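# Carry the carton around the corner onto the taped spot

## Task

Bring the carton around the corner and set it down on the area outlined with yellow tape. It must finish upright, lying wholly within the tape and not on or across it, without toppling or ending at a tilt, and it must stay there on its own, with no support from the robot.

## Robot and tools

ROBOT. TidyBot++: a four-caster mobile base (0.54 m long, 0.50 m wide, 0.38 m high) carrying one seven-joint arm with a two-finger gripper. The shoulder sits 0.12 m ahead of the base centre and 0.68 m above the floor. Segments: upper arm 0.42 m, forearm 0.31 m, hand 0.31 m (wrist to hand point). The arm begins folded, hand down, reaching up to 0.08 m beyond the base front with the elbow up to 1.15 m high. Cameras: base_camera and wrist_camera (the latter sees along the hand).

FRAMES. Base frame: origin on the floor below the base centre, x forward, y left, z up. hand_pose is reported in it: the point halfway between the finger pads; its z axis runs out along the fingers and the fingers move along its y axis. It can be off by 1-2 cm; trust the images. The odometry frame is the base frame as it was at the scene start. base_odometry counts wheel rotation only (slip looks like travel) and drifts a few cm and degrees over many moves. Heading is positive to the left, range -3.142 to 3.142. base_tilt is in degrees, forward and right positive.

execute_actions. Argument "actions": a list holding one action or none (empty list = just report state and images). Optional "cameras": list of "base_camera", "wrist_camera" or "all"; omitted/null/["all"] gives all, [] gives none. An action may have:
- "base": exactly one relative command, an offset from where the base last measured itself: {"translate_m": d} straight ahead in metres, forward positive, -2 to 2; {"strafe_m": d} sideways in metres, left positive, -2 to 2; {"rotate_rad": d} turn in place in radians, counter-clockwise from above positive, -6.3 to 6.3.
- "joints": absolute target angles by name, one number each: joint_1_rad (any angle; whole arm about vertical, positive clockwise from above, opposite to rotate_rad), joint_2_rad shoulder -2.249 to 2.249, joint_3_rad (any angle), joint_4_rad elbow -2.579 to 2.579, joint_5_rad (any angle), joint_6_rad wrist -2.099 to 2.099, joint_7_rad (any angle; hand down, positive is counter-clockwise from above; at 1.57 fingers open left/right), gripper_pos 0 (open) to 1 (closed). Finger gap is about 85 x (1 - gripper_pos) mm. Unbounded joints go the short way; to turn farther, step less than half a turn each time. Done-tolerances: ±0.039 rad for joints 1-4, ±0.056 for 5-7, ±0.03 for the gripper.
- "speeds": optional caps for this action only: translate_m and strafe_m 0.05-0.5 m/s, rotate_rad 0.1-1.57 rad/s (top values are defaults).
Any unknown key or out-of-range number rejects the whole call and nothing moves. A base move needing more than 8.667 s at its cap is rejected. Motions in one action start together. Anything left out may keep pushing toward an earlier target.

Arm geometry with joint_1_rad 0, joint_3_rad 3.14, joint_5_rad 0 (arm in the base x-z plane): angle from vertical (forward positive) is joint_2 for the upper arm, joint_2 - joint_4 for the forearm, joint_2 - joint_4 - joint_6 for the hand. Hand point ahead of the shoulder = sum of length x sin(angle); above it = sum of length x cos(angle). A downward-pointing hand reaches at most about 0.94 m above the floor, and only near the base.

wait: {"seconds": 0 to 10}; commands nothing, returns state and images.
zoom_image: {"camera": "base_camera" or "wrist_camera", "region": [x0, y0, x1, y1]} in pixels from the top-left of that camera's latest full image, at most 504 x 504.
finished_scene: {"scene": n}; ends the current scene for good and reports success. Only call it once the carton rests correctly by itself.

RESULT LINES. base_status/joint_status: "done"; "off_target" (stopped short, may still push); "contact_stop"/"time_out" (target dropped, holds position); "not_followed" with "joint command not followed" and a "cause:" line when a self-collision check withheld arm targets (the gripper still acts; withheld targets may be retried later). Base "done" only means the wheels turned enough; a blocked base may be far short. on_its_own lists uncommanded motion. motor_effort is % of max, with peak in brackets; readings are noisy and biased. "ARM HIT" means a hard hit on the base or itself. Gripper at 1: "done" means nothing grasped; "off_target" means an object stopped the fingers. Closed fingertips reach about 20 mm beyond the hand point. Motor temperatures are listed per arm joint; MOTOR HOT appears from 60 °C; at 75 °C an OVER-TEMPERATURE FAULT lets the arm sink and joints say "limit_stop_at_motor_heat" (resend the target). A stop in one call cancels the later motion calls of the same reply.

CORRECTIONS. Friction can leave joints slightly off while reporting done; repeating the same target does nothing. Send each joint last command + (desired - read). A carried load makes the arm sag; never command a joint to its current reading while holding something.

AVOID. Torque fault (joints 1-4 limit 104.5 N m, warning 56.7; joints 5-7 limit 51.3, warning 29.4): the arm and gripper freeze 10 s while the base keeps going. Driving while the arm is snagged above about 0.8 m can tip the robot; sideways force on a raised hand can lift wheels; back away or retract to right it. No check stops the arm hitting the base. Fingers sent near the floor may strike it. Avoid drops, slips, slams and hard pushes, and do not let the carton fall or be left leaning. Loose objects can occasionally be nudged by outside disturbances. The simulation keeps running while you compose replies, holding the last command.

Each tool is called after ">>>" by a JSON object that holds its "name" and its "arguments".

## Session

>>> {"name": "execute_actions", "arguments": {"actions": []}}

Scene clock: 0.00 s.
Motor temperatures (°C, as the motors report them): [28 24 25 27 31 29 31]
base_odometry: x=+0.000 y=+0.000 heading=+0.000 (m, m, rad; odometry frame)
base_tilt: forward=+0.0 right=-0.3 (deg)
base_status: not commanded
joint_positions: joint_1_rad=+0.002 joint_2_rad=-0.376 joint_3_rad=+3.130 joint_4_rad=-2.535 joint_5_rad=+0.028 joint_6_rad=-0.874 joint_7_rad=+1.559 gripper_pos=+0.000
joint_status: not commanded
motor_effort: joint_1_rad=+0 joint_2_rad=+1 joint_3_rad=+0 joint_4_rad=+12 joint_5_rad=+1 joint_6_rad=-1 joint_7_rad=-1 (%)
hand_pose: x=+0.2595 y=-0.0047 z=+0.5892 quat_wxyz=(+0.013, +0.998, +0.007, +0.054) (m; base frame)
pictures: base_camera, wrist_camera
Images, in order (width x height): base_camera 644x364, wrist_camera 644x476.

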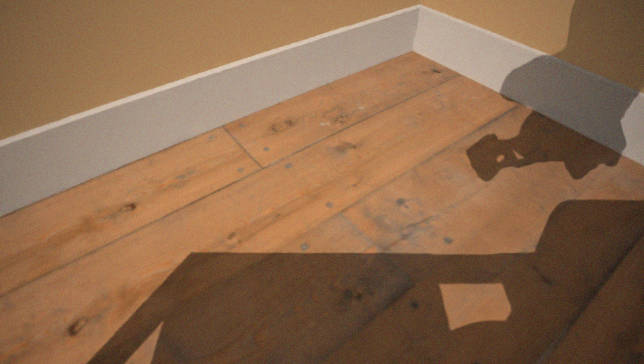

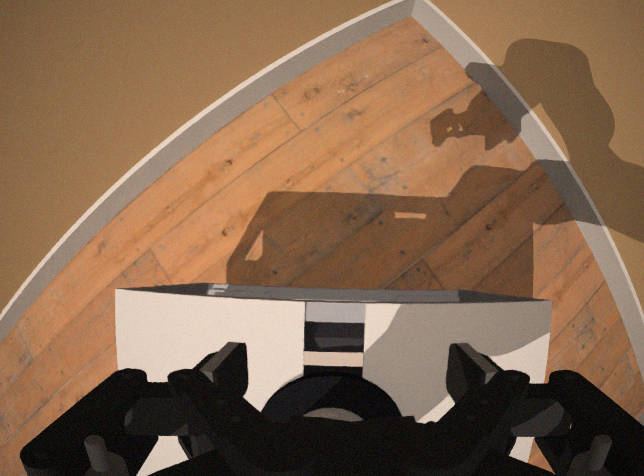

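Look behind with a raised arm.

>>> {"name": "execute_actions", "arguments": {"actions": [{"joints":{"joint_1_rad":3.0,"joint_2_rad":-0.3,"joint_4_rad":-1.0,"joint_6_rad":-1.6}}], "cameras": ["wrist_camera"]}}

Scene clock: 5.50 s.
Motor temperatures (°C, as the motors report them): [28 24 25 27 31 29 31]
base_odometry: x=+0.000 y=+0.000 heading=+0.000 (m, m, rad; odometry frame)
base_tilt: forward=+0.0 right=-0.3 (deg)
base_status: not commanded
joint_positions: joint_1_rad=+2.990 joint_2_rad=-0.321 joint_3_rad=+3.130 joint_4_rad=-1.015 joint_5_rad=+0.028 joint_6_rad=-1.578 joint_7_rad=+1.559 gripper_pos=+0.000
joint_status: all done
motor_effort: joint_1_rad=-1(1) joint_2_rad=-3(7) joint_3_rad=+0(0) joint_4_rad=+17(21) joint_5_rad=+1(1) joint_6_rad=+6(6) joint_7_rad=-1(1) (%)
hand_pose: x=-0.1840 y=-0.0438 z=+1.1219 quat_wxyz=(+0.421, +0.063, -0.905, +0.022) (m; base frame)
pictures: wrist_camera
Images, in order (width x height): wrist_camera 644x476.

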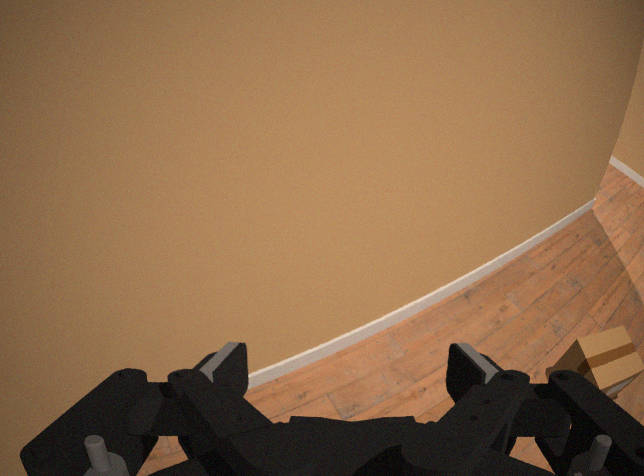

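>>> {"name": "execute_actions", "arguments": {"actions": [{"base":{"rotate_rad":2.25},"joints":{"joint_1_rad":0.0,"joint_6_rad":-1.8}}]}}

Scene clock: 10.67 s.
Motor temperatures (°C, as the motors report them): [28 24 25 27 31 29 31]
base_odometry: x=+0.000 y=+0.000 heading=+2.250 (m, m, rad; odometry frame)
base_tilt: forward=+0.0 right=-0.3 (deg)
base_status: done
joint_positions: joint_1_rad=+0.010 joint_2_rad=-0.313 joint_3_rad=+3.130 joint_4_rad=-1.015 joint_5_rad=+0.028 joint_6_rad=-1.778 joint_7_rad=+1.559 gripper_pos=+0.000
joint_status: all done
motor_effort: joint_1_rad=-1(1) joint_2_rad=-2(4) joint_3_rad=+0(1) joint_4_rad=+16(17) joint_5_rad=+1(1) joint_6_rad=+4(5) joint_7_rad=-1(1) (%)
hand_pose: x=+0.3835 y=-0.0058 z=+1.0766 quat_wxyz=(+0.012, +0.946, -0.012, +0.325) (m; base frame)
pictures: base_camera, wrist_camera
Images, in order (width x height): base_camera 644x364, wrist_camera 644x476.

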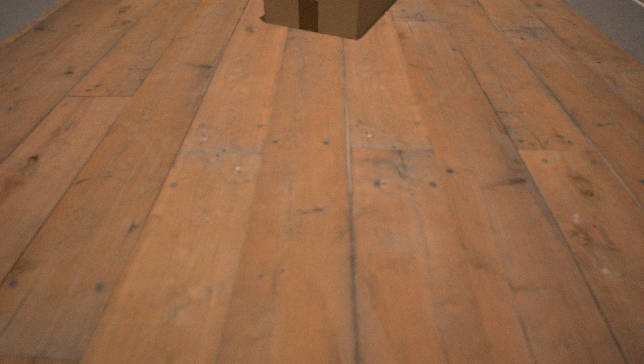

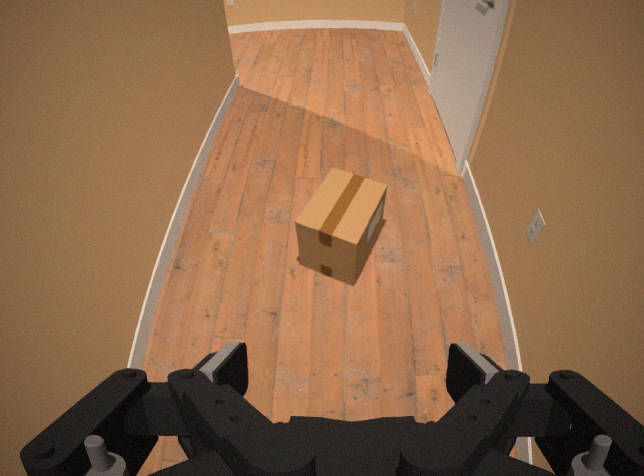

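>>> {"name": "execute_actions", "arguments": {"actions": [{"base":{"translate_m":0.6}}], "cameras": []}}

>>> {"name": "execute_actions", "arguments": {"actions": [{"base":{"translate_m":0.6},"speeds":{"translate_m":0.2},"joints":{"joint_6_rad":-2.0}}]}}

Scene clock: 16.90 s.
Motor temperatures (°C, as the motors report them): [28 24 25 27 31 29 31]
base_odometry: x=-0.377 y=+0.467 heading=+2.250 (m, m, rad; odometry frame)
base_tilt: forward=+0.0 right=-0.3 (deg)
base_status: done
joint_positions: joint_1_rad=+0.010 joint_2_rad=-0.300 joint_3_rad=+3.130 joint_4_rad=-1.013 joint_5_rad=+0.028 joint_6_rad=-1.780 joint_7_rad=+1.559 gripper_pos=+0.000
joint_status: not commanded
motor_effort: joint_1_rad=-1(1) joint_2_rad=-4(6) joint_3_rad=+0(0) joint_4_rad=+16(17) joint_5_rad=+1(1) joint_6_rad=+4(5) joint_7_rad=-2(1) (%)
hand_pose: x=+0.3878 y=-0.0058 z=+1.0737 quat_wxyz=(+0.012, +0.948, -0.012, +0.319) (m; base frame)
pictures: none
No camera images: the call's "cameras" was empty. Leave "cameras" out to get every camera's image.

Scene clock: 20.57 s.
Motor temperatures (°C, as the motors report them): [28 24 25 27 31 29 31]
base_odometry: x=-0.755 y=+0.933 heading=+2.251 (m, m, rad; odometry frame)
base_tilt: forward=+0.0 right=-0.3 (deg)
base_status: done
joint_positions: joint_1_rad=+0.010 joint_2_rad=-0.298 joint_3_rad=+3.130 joint_4_rad=-1.011 joint_5_rad=+0.028 joint_6_rad=-1.999 joint_7_rad=+1.559 gripper_pos=+0.000
joint_status: all done
motor_effort: joint_1_rad=-1(1) joint_2_rad=-2(5) joint_3_rad=+0(0) joint_4_rad=+15(16) joint_5_rad=+1(1) joint_6_rad=+3(4) joint_7_rad=-1(1) (%)
hand_pose: x=+0.3306 y=-0.0054 z=+1.0390 quat_wxyz=(+0.012, +0.977, -0.014, +0.214) (m; base frame)
pictures: base_camera, wrist_camera
Images, in order (width x height): base_camera 644x364, wrist_camera 644x476.

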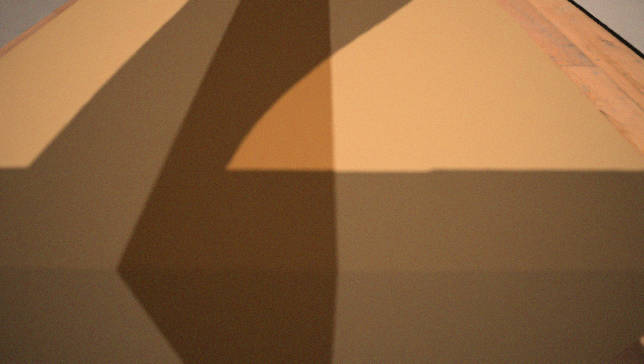

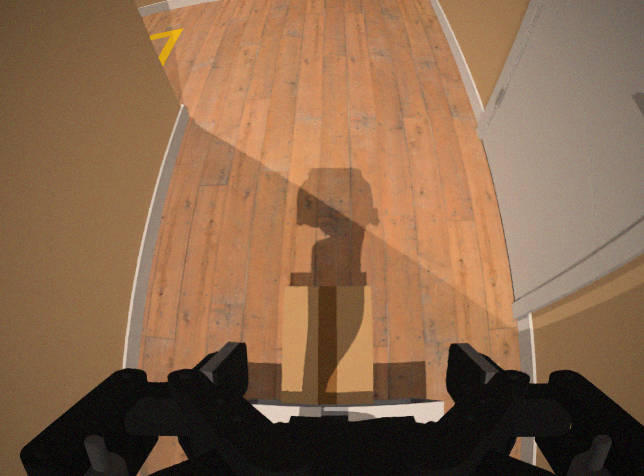

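Squared nicely.

>>> {"name": "execute_actions", "arguments": {"actions": [{"base":{"translate_m":1.3},"speeds":{"translate_m":0.35},"joints":{"joint_1_rad":-0.7}}]}}

Scene clock: 27.10 s.
Motor temperatures (°C, as the motors report them): [28 24 25 27 31 29 31]
base_odometry: x=-1.573 y=+1.944 heading=+2.251 (m, m, rad; odometry frame)
base_tilt: forward=+0.0 right=-0.3 (deg)
base_status: done
joint_positions: joint_1_rad=-0.689 joint_2_rad=-0.301 joint_3_rad=+3.130 joint_4_rad=-1.011 joint_5_rad=+0.028 joint_6_rad=-1.999 joint_7_rad=+1.559 gripper_pos=+0.000
joint_status: all done
motor_effort: joint_1_rad=+0(1) joint_2_rad=-1(4) joint_3_rad=+0(0) joint_4_rad=+15(16) joint_5_rad=+1(1) joint_6_rad=+3(4) joint_7_rad=-1(1) (%)
hand_pose: x=+0.2836 y=+0.1316 z=+1.0396 quat_wxyz=(-0.063, +0.922, +0.322, +0.206) (m; base frame)
pictures: base_camera, wrist_camera
Images, in order (width x height): base_camera 644x364, wrist_camera 644x476.

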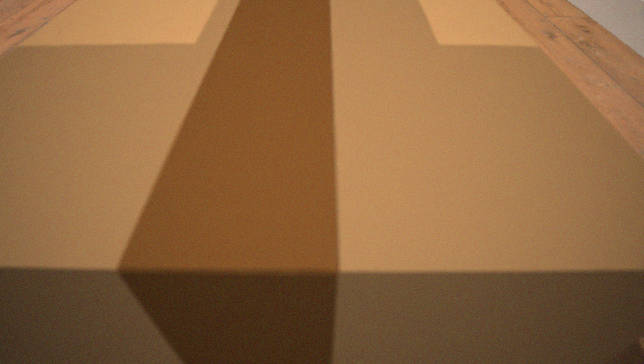

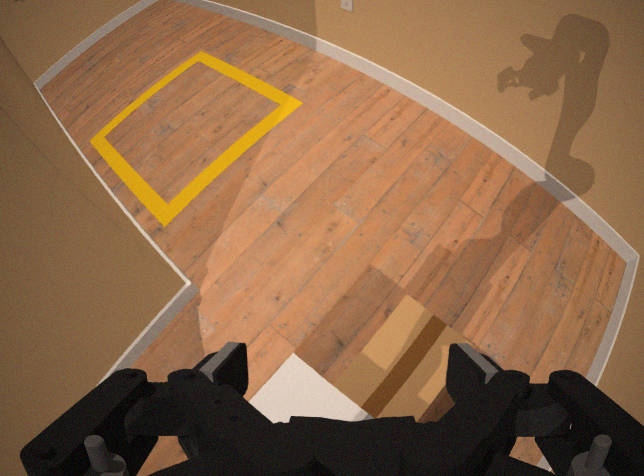

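>>> {"name": "execute_actions", "arguments": {"actions": [{"base":{"translate_m":-0.13},"joints":{"joint_1_rad":0}}], "cameras": []}}

>>> {"name": "execute_actions", "arguments": {"actions": [{"base":{"rotate_rad":0.55}}], "cameras": []}}

>>> {"name": "execute_actions", "arguments": {"actions": [{"base":{"strafe_m":-0.27}}]}}

>>> {"name": "execute_actions", "arguments": {"actions": [{"base":{"translate_m":0.45},"speeds":{"translate_m":0.25}}]}}

Scene clock: 33.57 s.
Motor temperatures (°C, as the motors report them): [28 24 25 27 31 29 31]
base_odometry: x=-1.491 y=+1.843 heading=+2.250 (m, m, rad; odometry frame)
base_tilt: forward=+0.0 right=-0.3 (deg)
base_status: done
joint_positions: joint_1_rad=-0.011 joint_2_rad=-0.303 joint_3_rad=+3.130 joint_4_rad=-1.011 joint_5_rad=+0.028 joint_6_rad=-1.999 joint_7_rad=+1.559 gripper_pos=+0.000
joint_status: all done
motor_effort: joint_1_rad=-1(1) joint_2_rad=-2(6) joint_3_rad=+0(1) joint_4_rad=+15(16) joint_5_rad=+0(1) joint_6_rad=+3(3) joint_7_rad=-1(1) (%)
hand_pose: x=+0.3289 y=-0.0010 z=+1.0401 quat_wxyz=(+0.009, +0.976, -0.004, +0.216) (m; base frame)
pictures: none
No camera images: the call's "cameras" was empty. Leave "cameras" out to get every camera's image.

Scene clock: 35.03 s.
Motor temperatures (°C, as the motors report them): [28 24 25 27 31 29 31]
base_odometry: x=-1.491 y=+1.843 heading=+2.800 (m, m, rad; odometry frame)
base_tilt: forward=+0.0 right=-0.3 (deg)
base_status: done
joint_positions: joint_1_rad=-0.010 joint_2_rad=-0.303 joint_3_rad=+3.130 joint_4_rad=-1.011 joint_5_rad=+0.028 joint_6_rad=-1.999 joint_7_rad=+1.559 gripper_pos=+0.000
joint_status: not commanded
motor_effort: joint_1_rad=-1(0) joint_2_rad=-1(3) joint_3_rad=+0(1) joint_4_rad=+15(15) joint_5_rad=+1(1) joint_6_rad=+3(4) joint_7_rad=-1(2) (%)
hand_pose: x=+0.3289 y=-0.0010 z=+1.0401 quat_wxyz=(+0.009, +0.976, -0.004, +0.216) (m; base frame)
pictures: none
No camera images: the call's "cameras" was empty. Leave "cameras" out to get every camera's image.

Scene clock: 36.87 s.
Motor temperatures (°C, as the motors report them): [28 24 25 27 31 29 31]
base_odometry: x=-1.401 y=+2.097 heading=+2.800 (m, m, rad; odometry frame)
base_tilt: forward=+0.0 right=-0.3 (deg)
base_status: done
joint_positions: joint_1_rad=-0.010 joint_2_rad=-0.303 joint_3_rad=+3.130 joint_4_rad=-1.011 joint_5_rad=+0.028 joint_6_rad=-1.999 joint_7_rad=+1.559 gripper_pos=+0.000
joint_status: not commanded
motor_effort: joint_1_rad=-1(0) joint_2_rad=-1(2) joint_3_rad=-1(2) joint_4_rad=+15(15) joint_5_rad=+1(2) joint_6_rad=+3(3) joint_7_rad=-1(1) (%)
hand_pose: x=+0.3289 y=-0.0010 z=+1.0401 quat_wxyz=(+0.009, +0.976, -0.004, +0.216) (m; base frame)
pictures: base_camera, wrist_camera
Images, in order (width x height): base_camera 644x364, wrist_camera 644x476.

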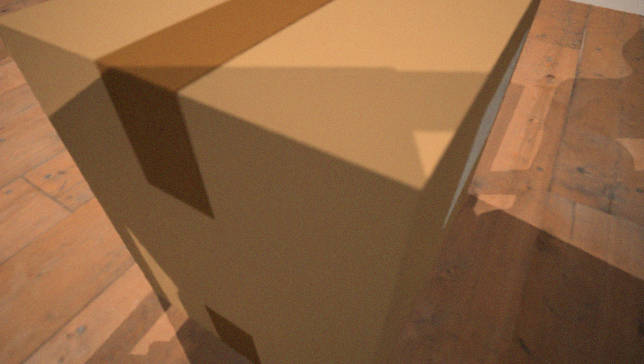

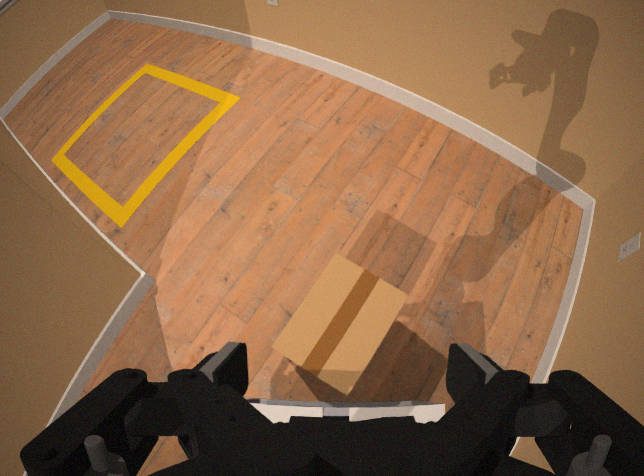

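Scene clock: 39.53 s.
Motor temperatures (°C, as the motors report them): [28 24 25 27 31 29 31]
base_odometry: x=-1.825 y=+2.248 heading=+2.800 (m, m, rad; odometry frame)
base_tilt: forward=+0.0 right=-0.3 (deg)
base_status: done
joint_positions: joint_1_rad=-0.010 joint_2_rad=-0.299 joint_3_rad=+3.130 joint_4_rad=-1.011 joint_5_rad=+0.028 joint_6_rad=-1.999 joint_7_rad=+1.559 gripper_pos=+0.000
joint_status: not commanded
motor_effort: joint_1_rad=-1(1) joint_2_rad=-3(5) joint_3_rad=+0(0) joint_4_rad=+15(16) joint_5_rad=+1(1) joint_6_rad=+3(3) joint_7_rad=-1(1) (%)
hand_pose: x=+0.3305 y=-0.0010 z=+1.0392 quat_wxyz=(+0.009, +0.977, -0.004, +0.214) (m; base frame)
pictures: base_camera, wrist_camera
Images, in order (width x height): base_camera 644x364, wrist_camera 644x476.

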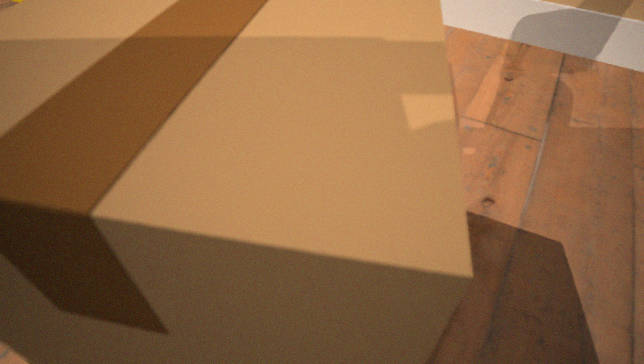

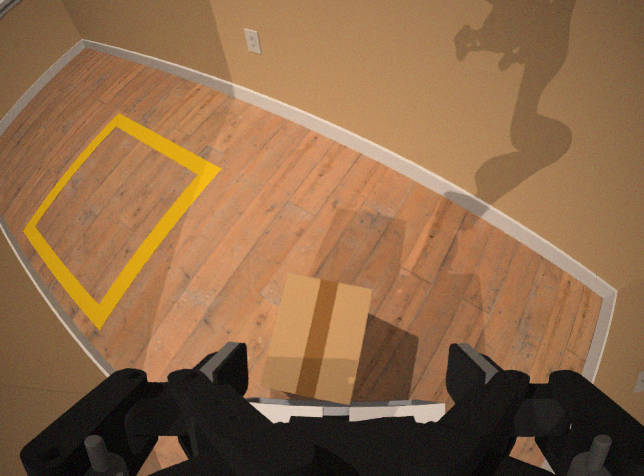

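>>> {"name": "execute_actions", "arguments": {"actions": [{"base":{"translate_m":-0.14}}], "cameras": []}}

>>> {"name": "execute_actions", "arguments": {"actions": [{"base":{"rotate_rad":1.02}}], "cameras": []}}

>>> {"name": "execute_actions", "arguments": {"actions": [{"base":{"translate_m":-0.16}}], "cameras": []}}

>>> {"name": "execute_actions", "arguments": {"actions": [{"base":{"strafe_m":-0.48}}]}}

>>> {"name": "execute_actions", "arguments": {"actions": [{"base":{"translate_m":0.6},"speeds":{"translate_m":0.25},"joints":{"joint_2_rad":0}}]}}

Scene clock: 45.37 s.
Motor temperatures (°C, as the motors report them): [28 24 25 27 31 29 31]
base_odometry: x=-1.693 y=+2.201 heading=+2.800 (m, m, rad; odometry frame)
base_tilt: forward=+0.0 right=-0.3 (deg)
base_status: done
joint_positions: joint_1_rad=-0.010 joint_2_rad=-0.305 joint_3_rad=+3.130 joint_4_rad=-1.010 joint_5_rad=+0.028 joint_6_rad=-1.999 joint_7_rad=+1.559 gripper_pos=+0.000
joint_status: not commanded
motor_effort: joint_1_rad=+0(0) joint_2_rad=-1(6) joint_3_rad=+0(0) joint_4_rad=+15(16) joint_5_rad=+1(1) joint_6_rad=+3(4) joint_7_rad=-1(1) (%)
hand_pose: x=+0.3283 y=-0.0010 z=+1.0405 quat_wxyz=(+0.009, +0.976, -0.004, +0.217) (m; base frame)
pictures: none
No camera images: the call's "cameras" was empty. Leave "cameras" out to get every camera's image.

Scene clock: 47.27 s.
Motor temperatures (°C, as the motors report them): [28 24 25 27 31 29 31]
base_odometry: x=-1.693 y=+2.201 heading=-2.464 (m, m, rad; odometry frame)
base_tilt: forward=+0.0 right=-0.3 (deg)
base_status: done
joint_positions: joint_1_rad=-0.010 joint_2_rad=-0.305 joint_3_rad=+3.130 joint_4_rad=-1.010 joint_5_rad=+0.028 joint_6_rad=-1.999 joint_7_rad=+1.559 gripper_pos=+0.000
joint_status: not commanded
motor_effort: joint_1_rad=-1(1) joint_2_rad=-2(3) joint_3_rad=+0(1) joint_4_rad=+15(15) joint_5_rad=+1(2) joint_6_rad=+3(3) joint_7_rad=-1(1) (%)
hand_pose: x=+0.3283 y=-0.0010 z=+1.0405 quat_wxyz=(+0.009, +0.976, -0.004, +0.217) (m; base frame)
pictures: none
No camera images: the call's "cameras" was empty. Leave "cameras" out to get every camera's image.

Scene clock: 48.67 s.
Motor temperatures (°C, as the motors report them): [28 24 25 27 31 29 31]
base_odometry: x=-1.568 y=+2.302 heading=-2.463 (m, m, rad; odometry frame)
base_tilt: forward=+0.0 right=-0.3 (deg)
base_status: done
joint_positions: joint_1_rad=-0.010 joint_2_rad=-0.309 joint_3_rad=+3.130 joint_4_rad=-1.010 joint_5_rad=+0.028 joint_6_rad=-1.999 joint_7_rad=+1.559 gripper_pos=+0.000
joint_status: not commanded
motor_effort: joint_1_rad=-1(1) joint_2_rad=-2(6) joint_3_rad=+0(0) joint_4_rad=+15(16) joint_5_rad=+1(1) joint_6_rad=+3(4) joint_7_rad=-1(1) (%)
hand_pose: x=+0.3269 y=-0.0010 z=+1.0414 quat_wxyz=(+0.009, +0.976, -0.004, +0.219) (m; base frame)
pictures: none
No camera images: the call's "cameras" was empty. Leave "cameras" out to get every camera's image.

Scene clock: 50.90 s.
Motor temperatures (°C, as the motors report them): [28 24 25 27 31 29 31]
base_odometry: x=-1.869 y=+2.676 heading=-2.464 (m, m, rad; odometry frame)
base_tilt: forward=+0.0 right=-0.3 (deg)
base_status: done
joint_positions: joint_1_rad=-0.010 joint_2_rad=-0.309 joint_3_rad=+3.130 joint_4_rad=-1.010 joint_5_rad=+0.028 joint_6_rad=-1.999 joint_7_rad=+1.559 gripper_pos=+0.000
joint_status: not commanded
motor_effort: joint_1_rad=-1(0) joint_2_rad=-1(1) joint_3_rad=+0(2) joint_4_rad=+15(15) joint_5_rad=+1(2) joint_6_rad=+3(3) joint_7_rad=-1(1) (%)
hand_pose: x=+0.3269 y=-0.0011 z=+1.0414 quat_wxyz=(+0.009, +0.976, -0.004, +0.219) (m; base frame)
pictures: base_camera, wrist_camera
Images, in order (width x height): base_camera 644x364, wrist_camera 644x476.

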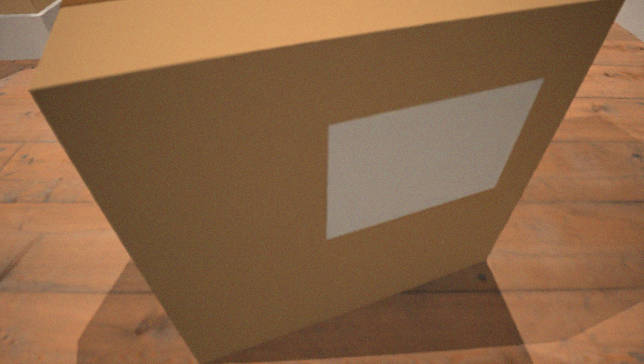

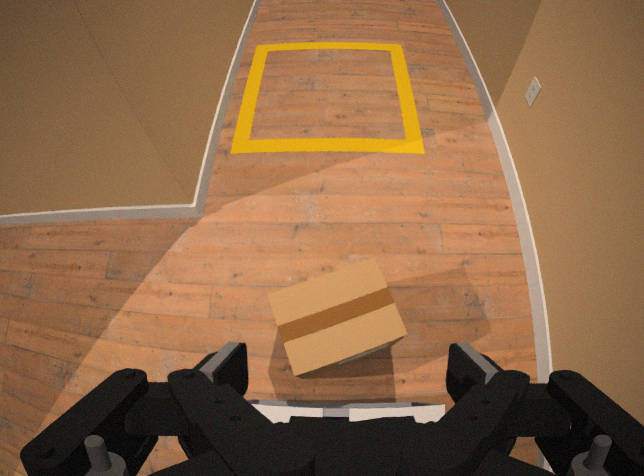

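Scene clock: 54.10 s.
Motor temperatures (°C, as the motors report them): [28 24 25 27 31 29 31]
base_odometry: x=-2.337 y=+2.300 heading=-2.464 (m, m, rad; odometry frame)
base_tilt: forward=+0.0 right=-0.3 (deg)
base_status: done
joint_positions: joint_1_rad=-0.010 joint_2_rad=+0.008 joint_3_rad=+3.130 joint_4_rad=-1.007 joint_5_rad=+0.028 joint_6_rad=-1.999 joint_7_rad=+1.559 gripper_pos=+0.000
joint_status: all done
motor_effort: joint_1_rad=-1(1) joint_2_rad=-15(20) joint_3_rad=-1(1) joint_4_rad=+17(18) joint_5_rad=+1(1) joint_6_rad=+1(4) joint_7_rad=-2(2) (%)
hand_pose: x=+0.4289 y=+0.0000 z=+0.9598 quat_wxyz=(+0.011, +0.998, -0.002, +0.064) (m; base frame)
pictures: base_camera, wrist_camera
Images, in order (width x height): base_camera 644x364, wrist_camera 644x476.

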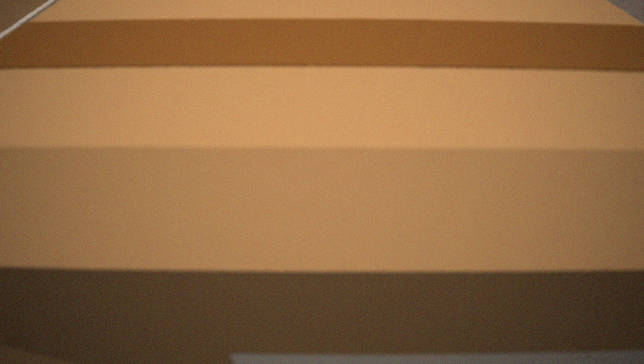

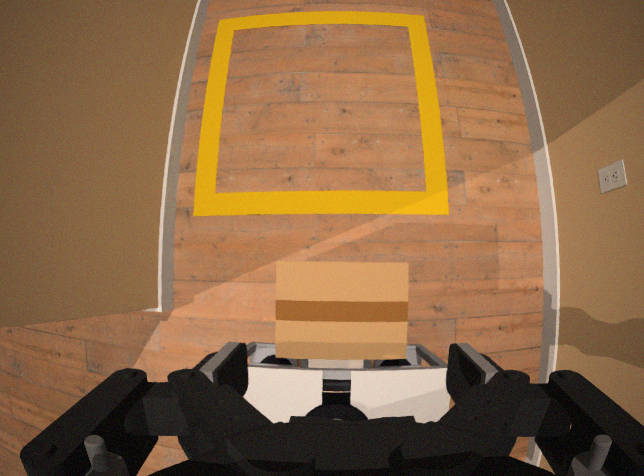

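>>> {"name": "execute_actions", "arguments": {"actions": [{"base":{"translate_m":0.72},"speeds":{"translate_m":0.35}}]}}

>>> {"name": "execute_actions", "arguments": {"actions": [{"base":{"translate_m":-0.3}}]}}

Scene clock: 59.20 s.
Motor temperatures (°C, as the motors report them): [28 24 25 27 31 29 31]
base_odometry: x=-2.898 y=+1.848 heading=-2.464 (m, m, rad; odometry frame)
base_tilt: forward=+0.0 right=-0.3 (deg)
base_status: done
joint_positions: joint_1_rad=-0.010 joint_2_rad=+0.003 joint_3_rad=+3.130 joint_4_rad=-1.007 joint_5_rad=+0.028 joint_6_rad=-1.999 joint_7_rad=+1.559 gripper_pos=+0.000
joint_status: not commanded
motor_effort: joint_1_rad=-1(1) joint_2_rad=-15(18) joint_3_rad=+0(0) joint_4_rad=+17(17) joint_5_rad=+1(1) joint_6_rad=+2(1) joint_7_rad=-1(1) (%)
hand_pose: x=+0.4275 y=+0.0000 z=+0.9613 quat_wxyz=(+0.011, +0.998, -0.002, +0.067) (m; base frame)
pictures: base_camera, wrist_camera
Images, in order (width x height): base_camera 644x364, wrist_camera 644x476.

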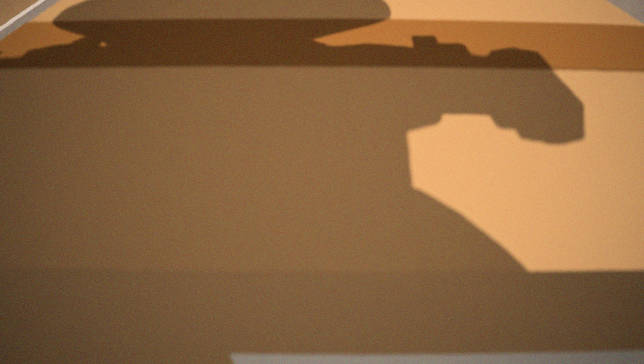

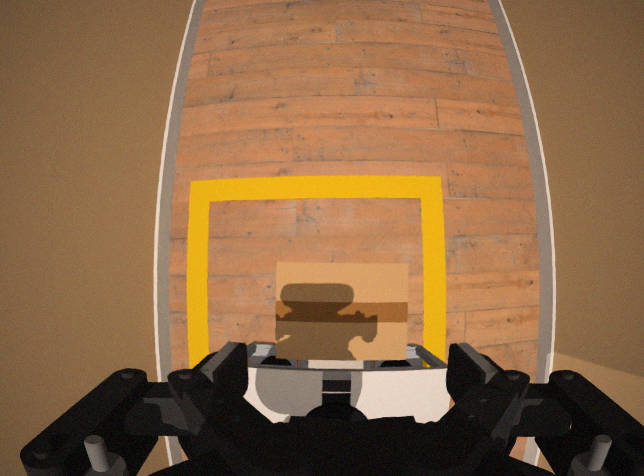

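Scene clock: 61.17 s.
Motor temperatures (°C, as the motors report them): [28 24 25 27 31 29 31]
base_odometry: x=-2.664 y=+2.037 heading=-2.465 (m, m, rad; odometry frame)
base_tilt: forward=+0.0 right=-0.3 (deg)
base_status: done
joint_positions: joint_1_rad=-0.009 joint_2_rad=-0.005 joint_3_rad=+3.130 joint_4_rad=-1.007 joint_5_rad=+0.028 joint_6_rad=-1.999 joint_7_rad=+1.559 gripper_pos=+0.000
joint_status: not commanded
motor_effort: joint_1_rad=-1(1) joint_2_rad=-14(19) joint_3_rad=+0(1) joint_4_rad=+16(18) joint_5_rad=+1(2) joint_6_rad=+1(1) joint_7_rad=-1(1) (%)
hand_pose: x=+0.4254 y=-0.0003 z=+0.9636 quat_wxyz=(+0.011, +0.997, -0.002, +0.070) (m; base frame)
pictures: base_camera, wrist_camera
Images, in order (width x height): base_camera 644x364, wrist_camera 644x476.

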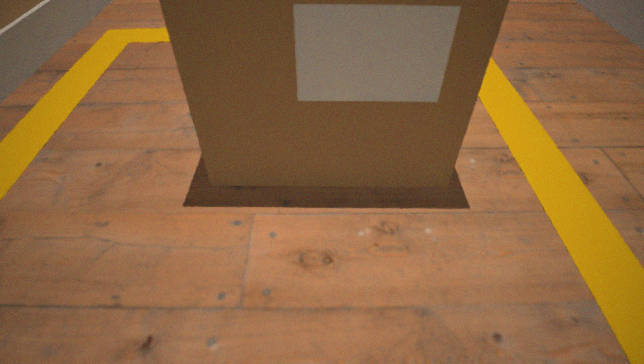

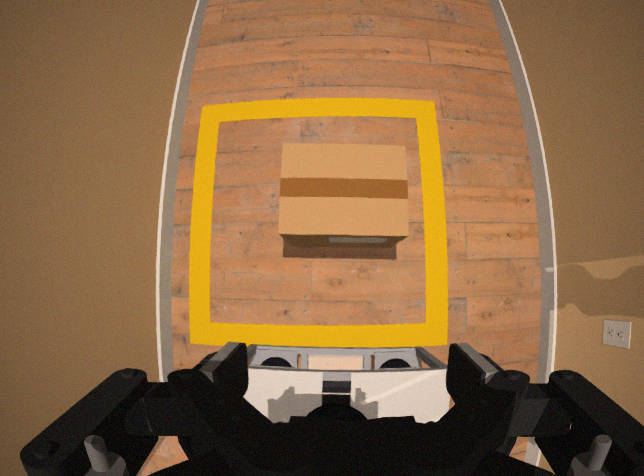

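>>> {"name": "finished_scene", "arguments": {"scene": 1}}

The scene is finished: the task was done.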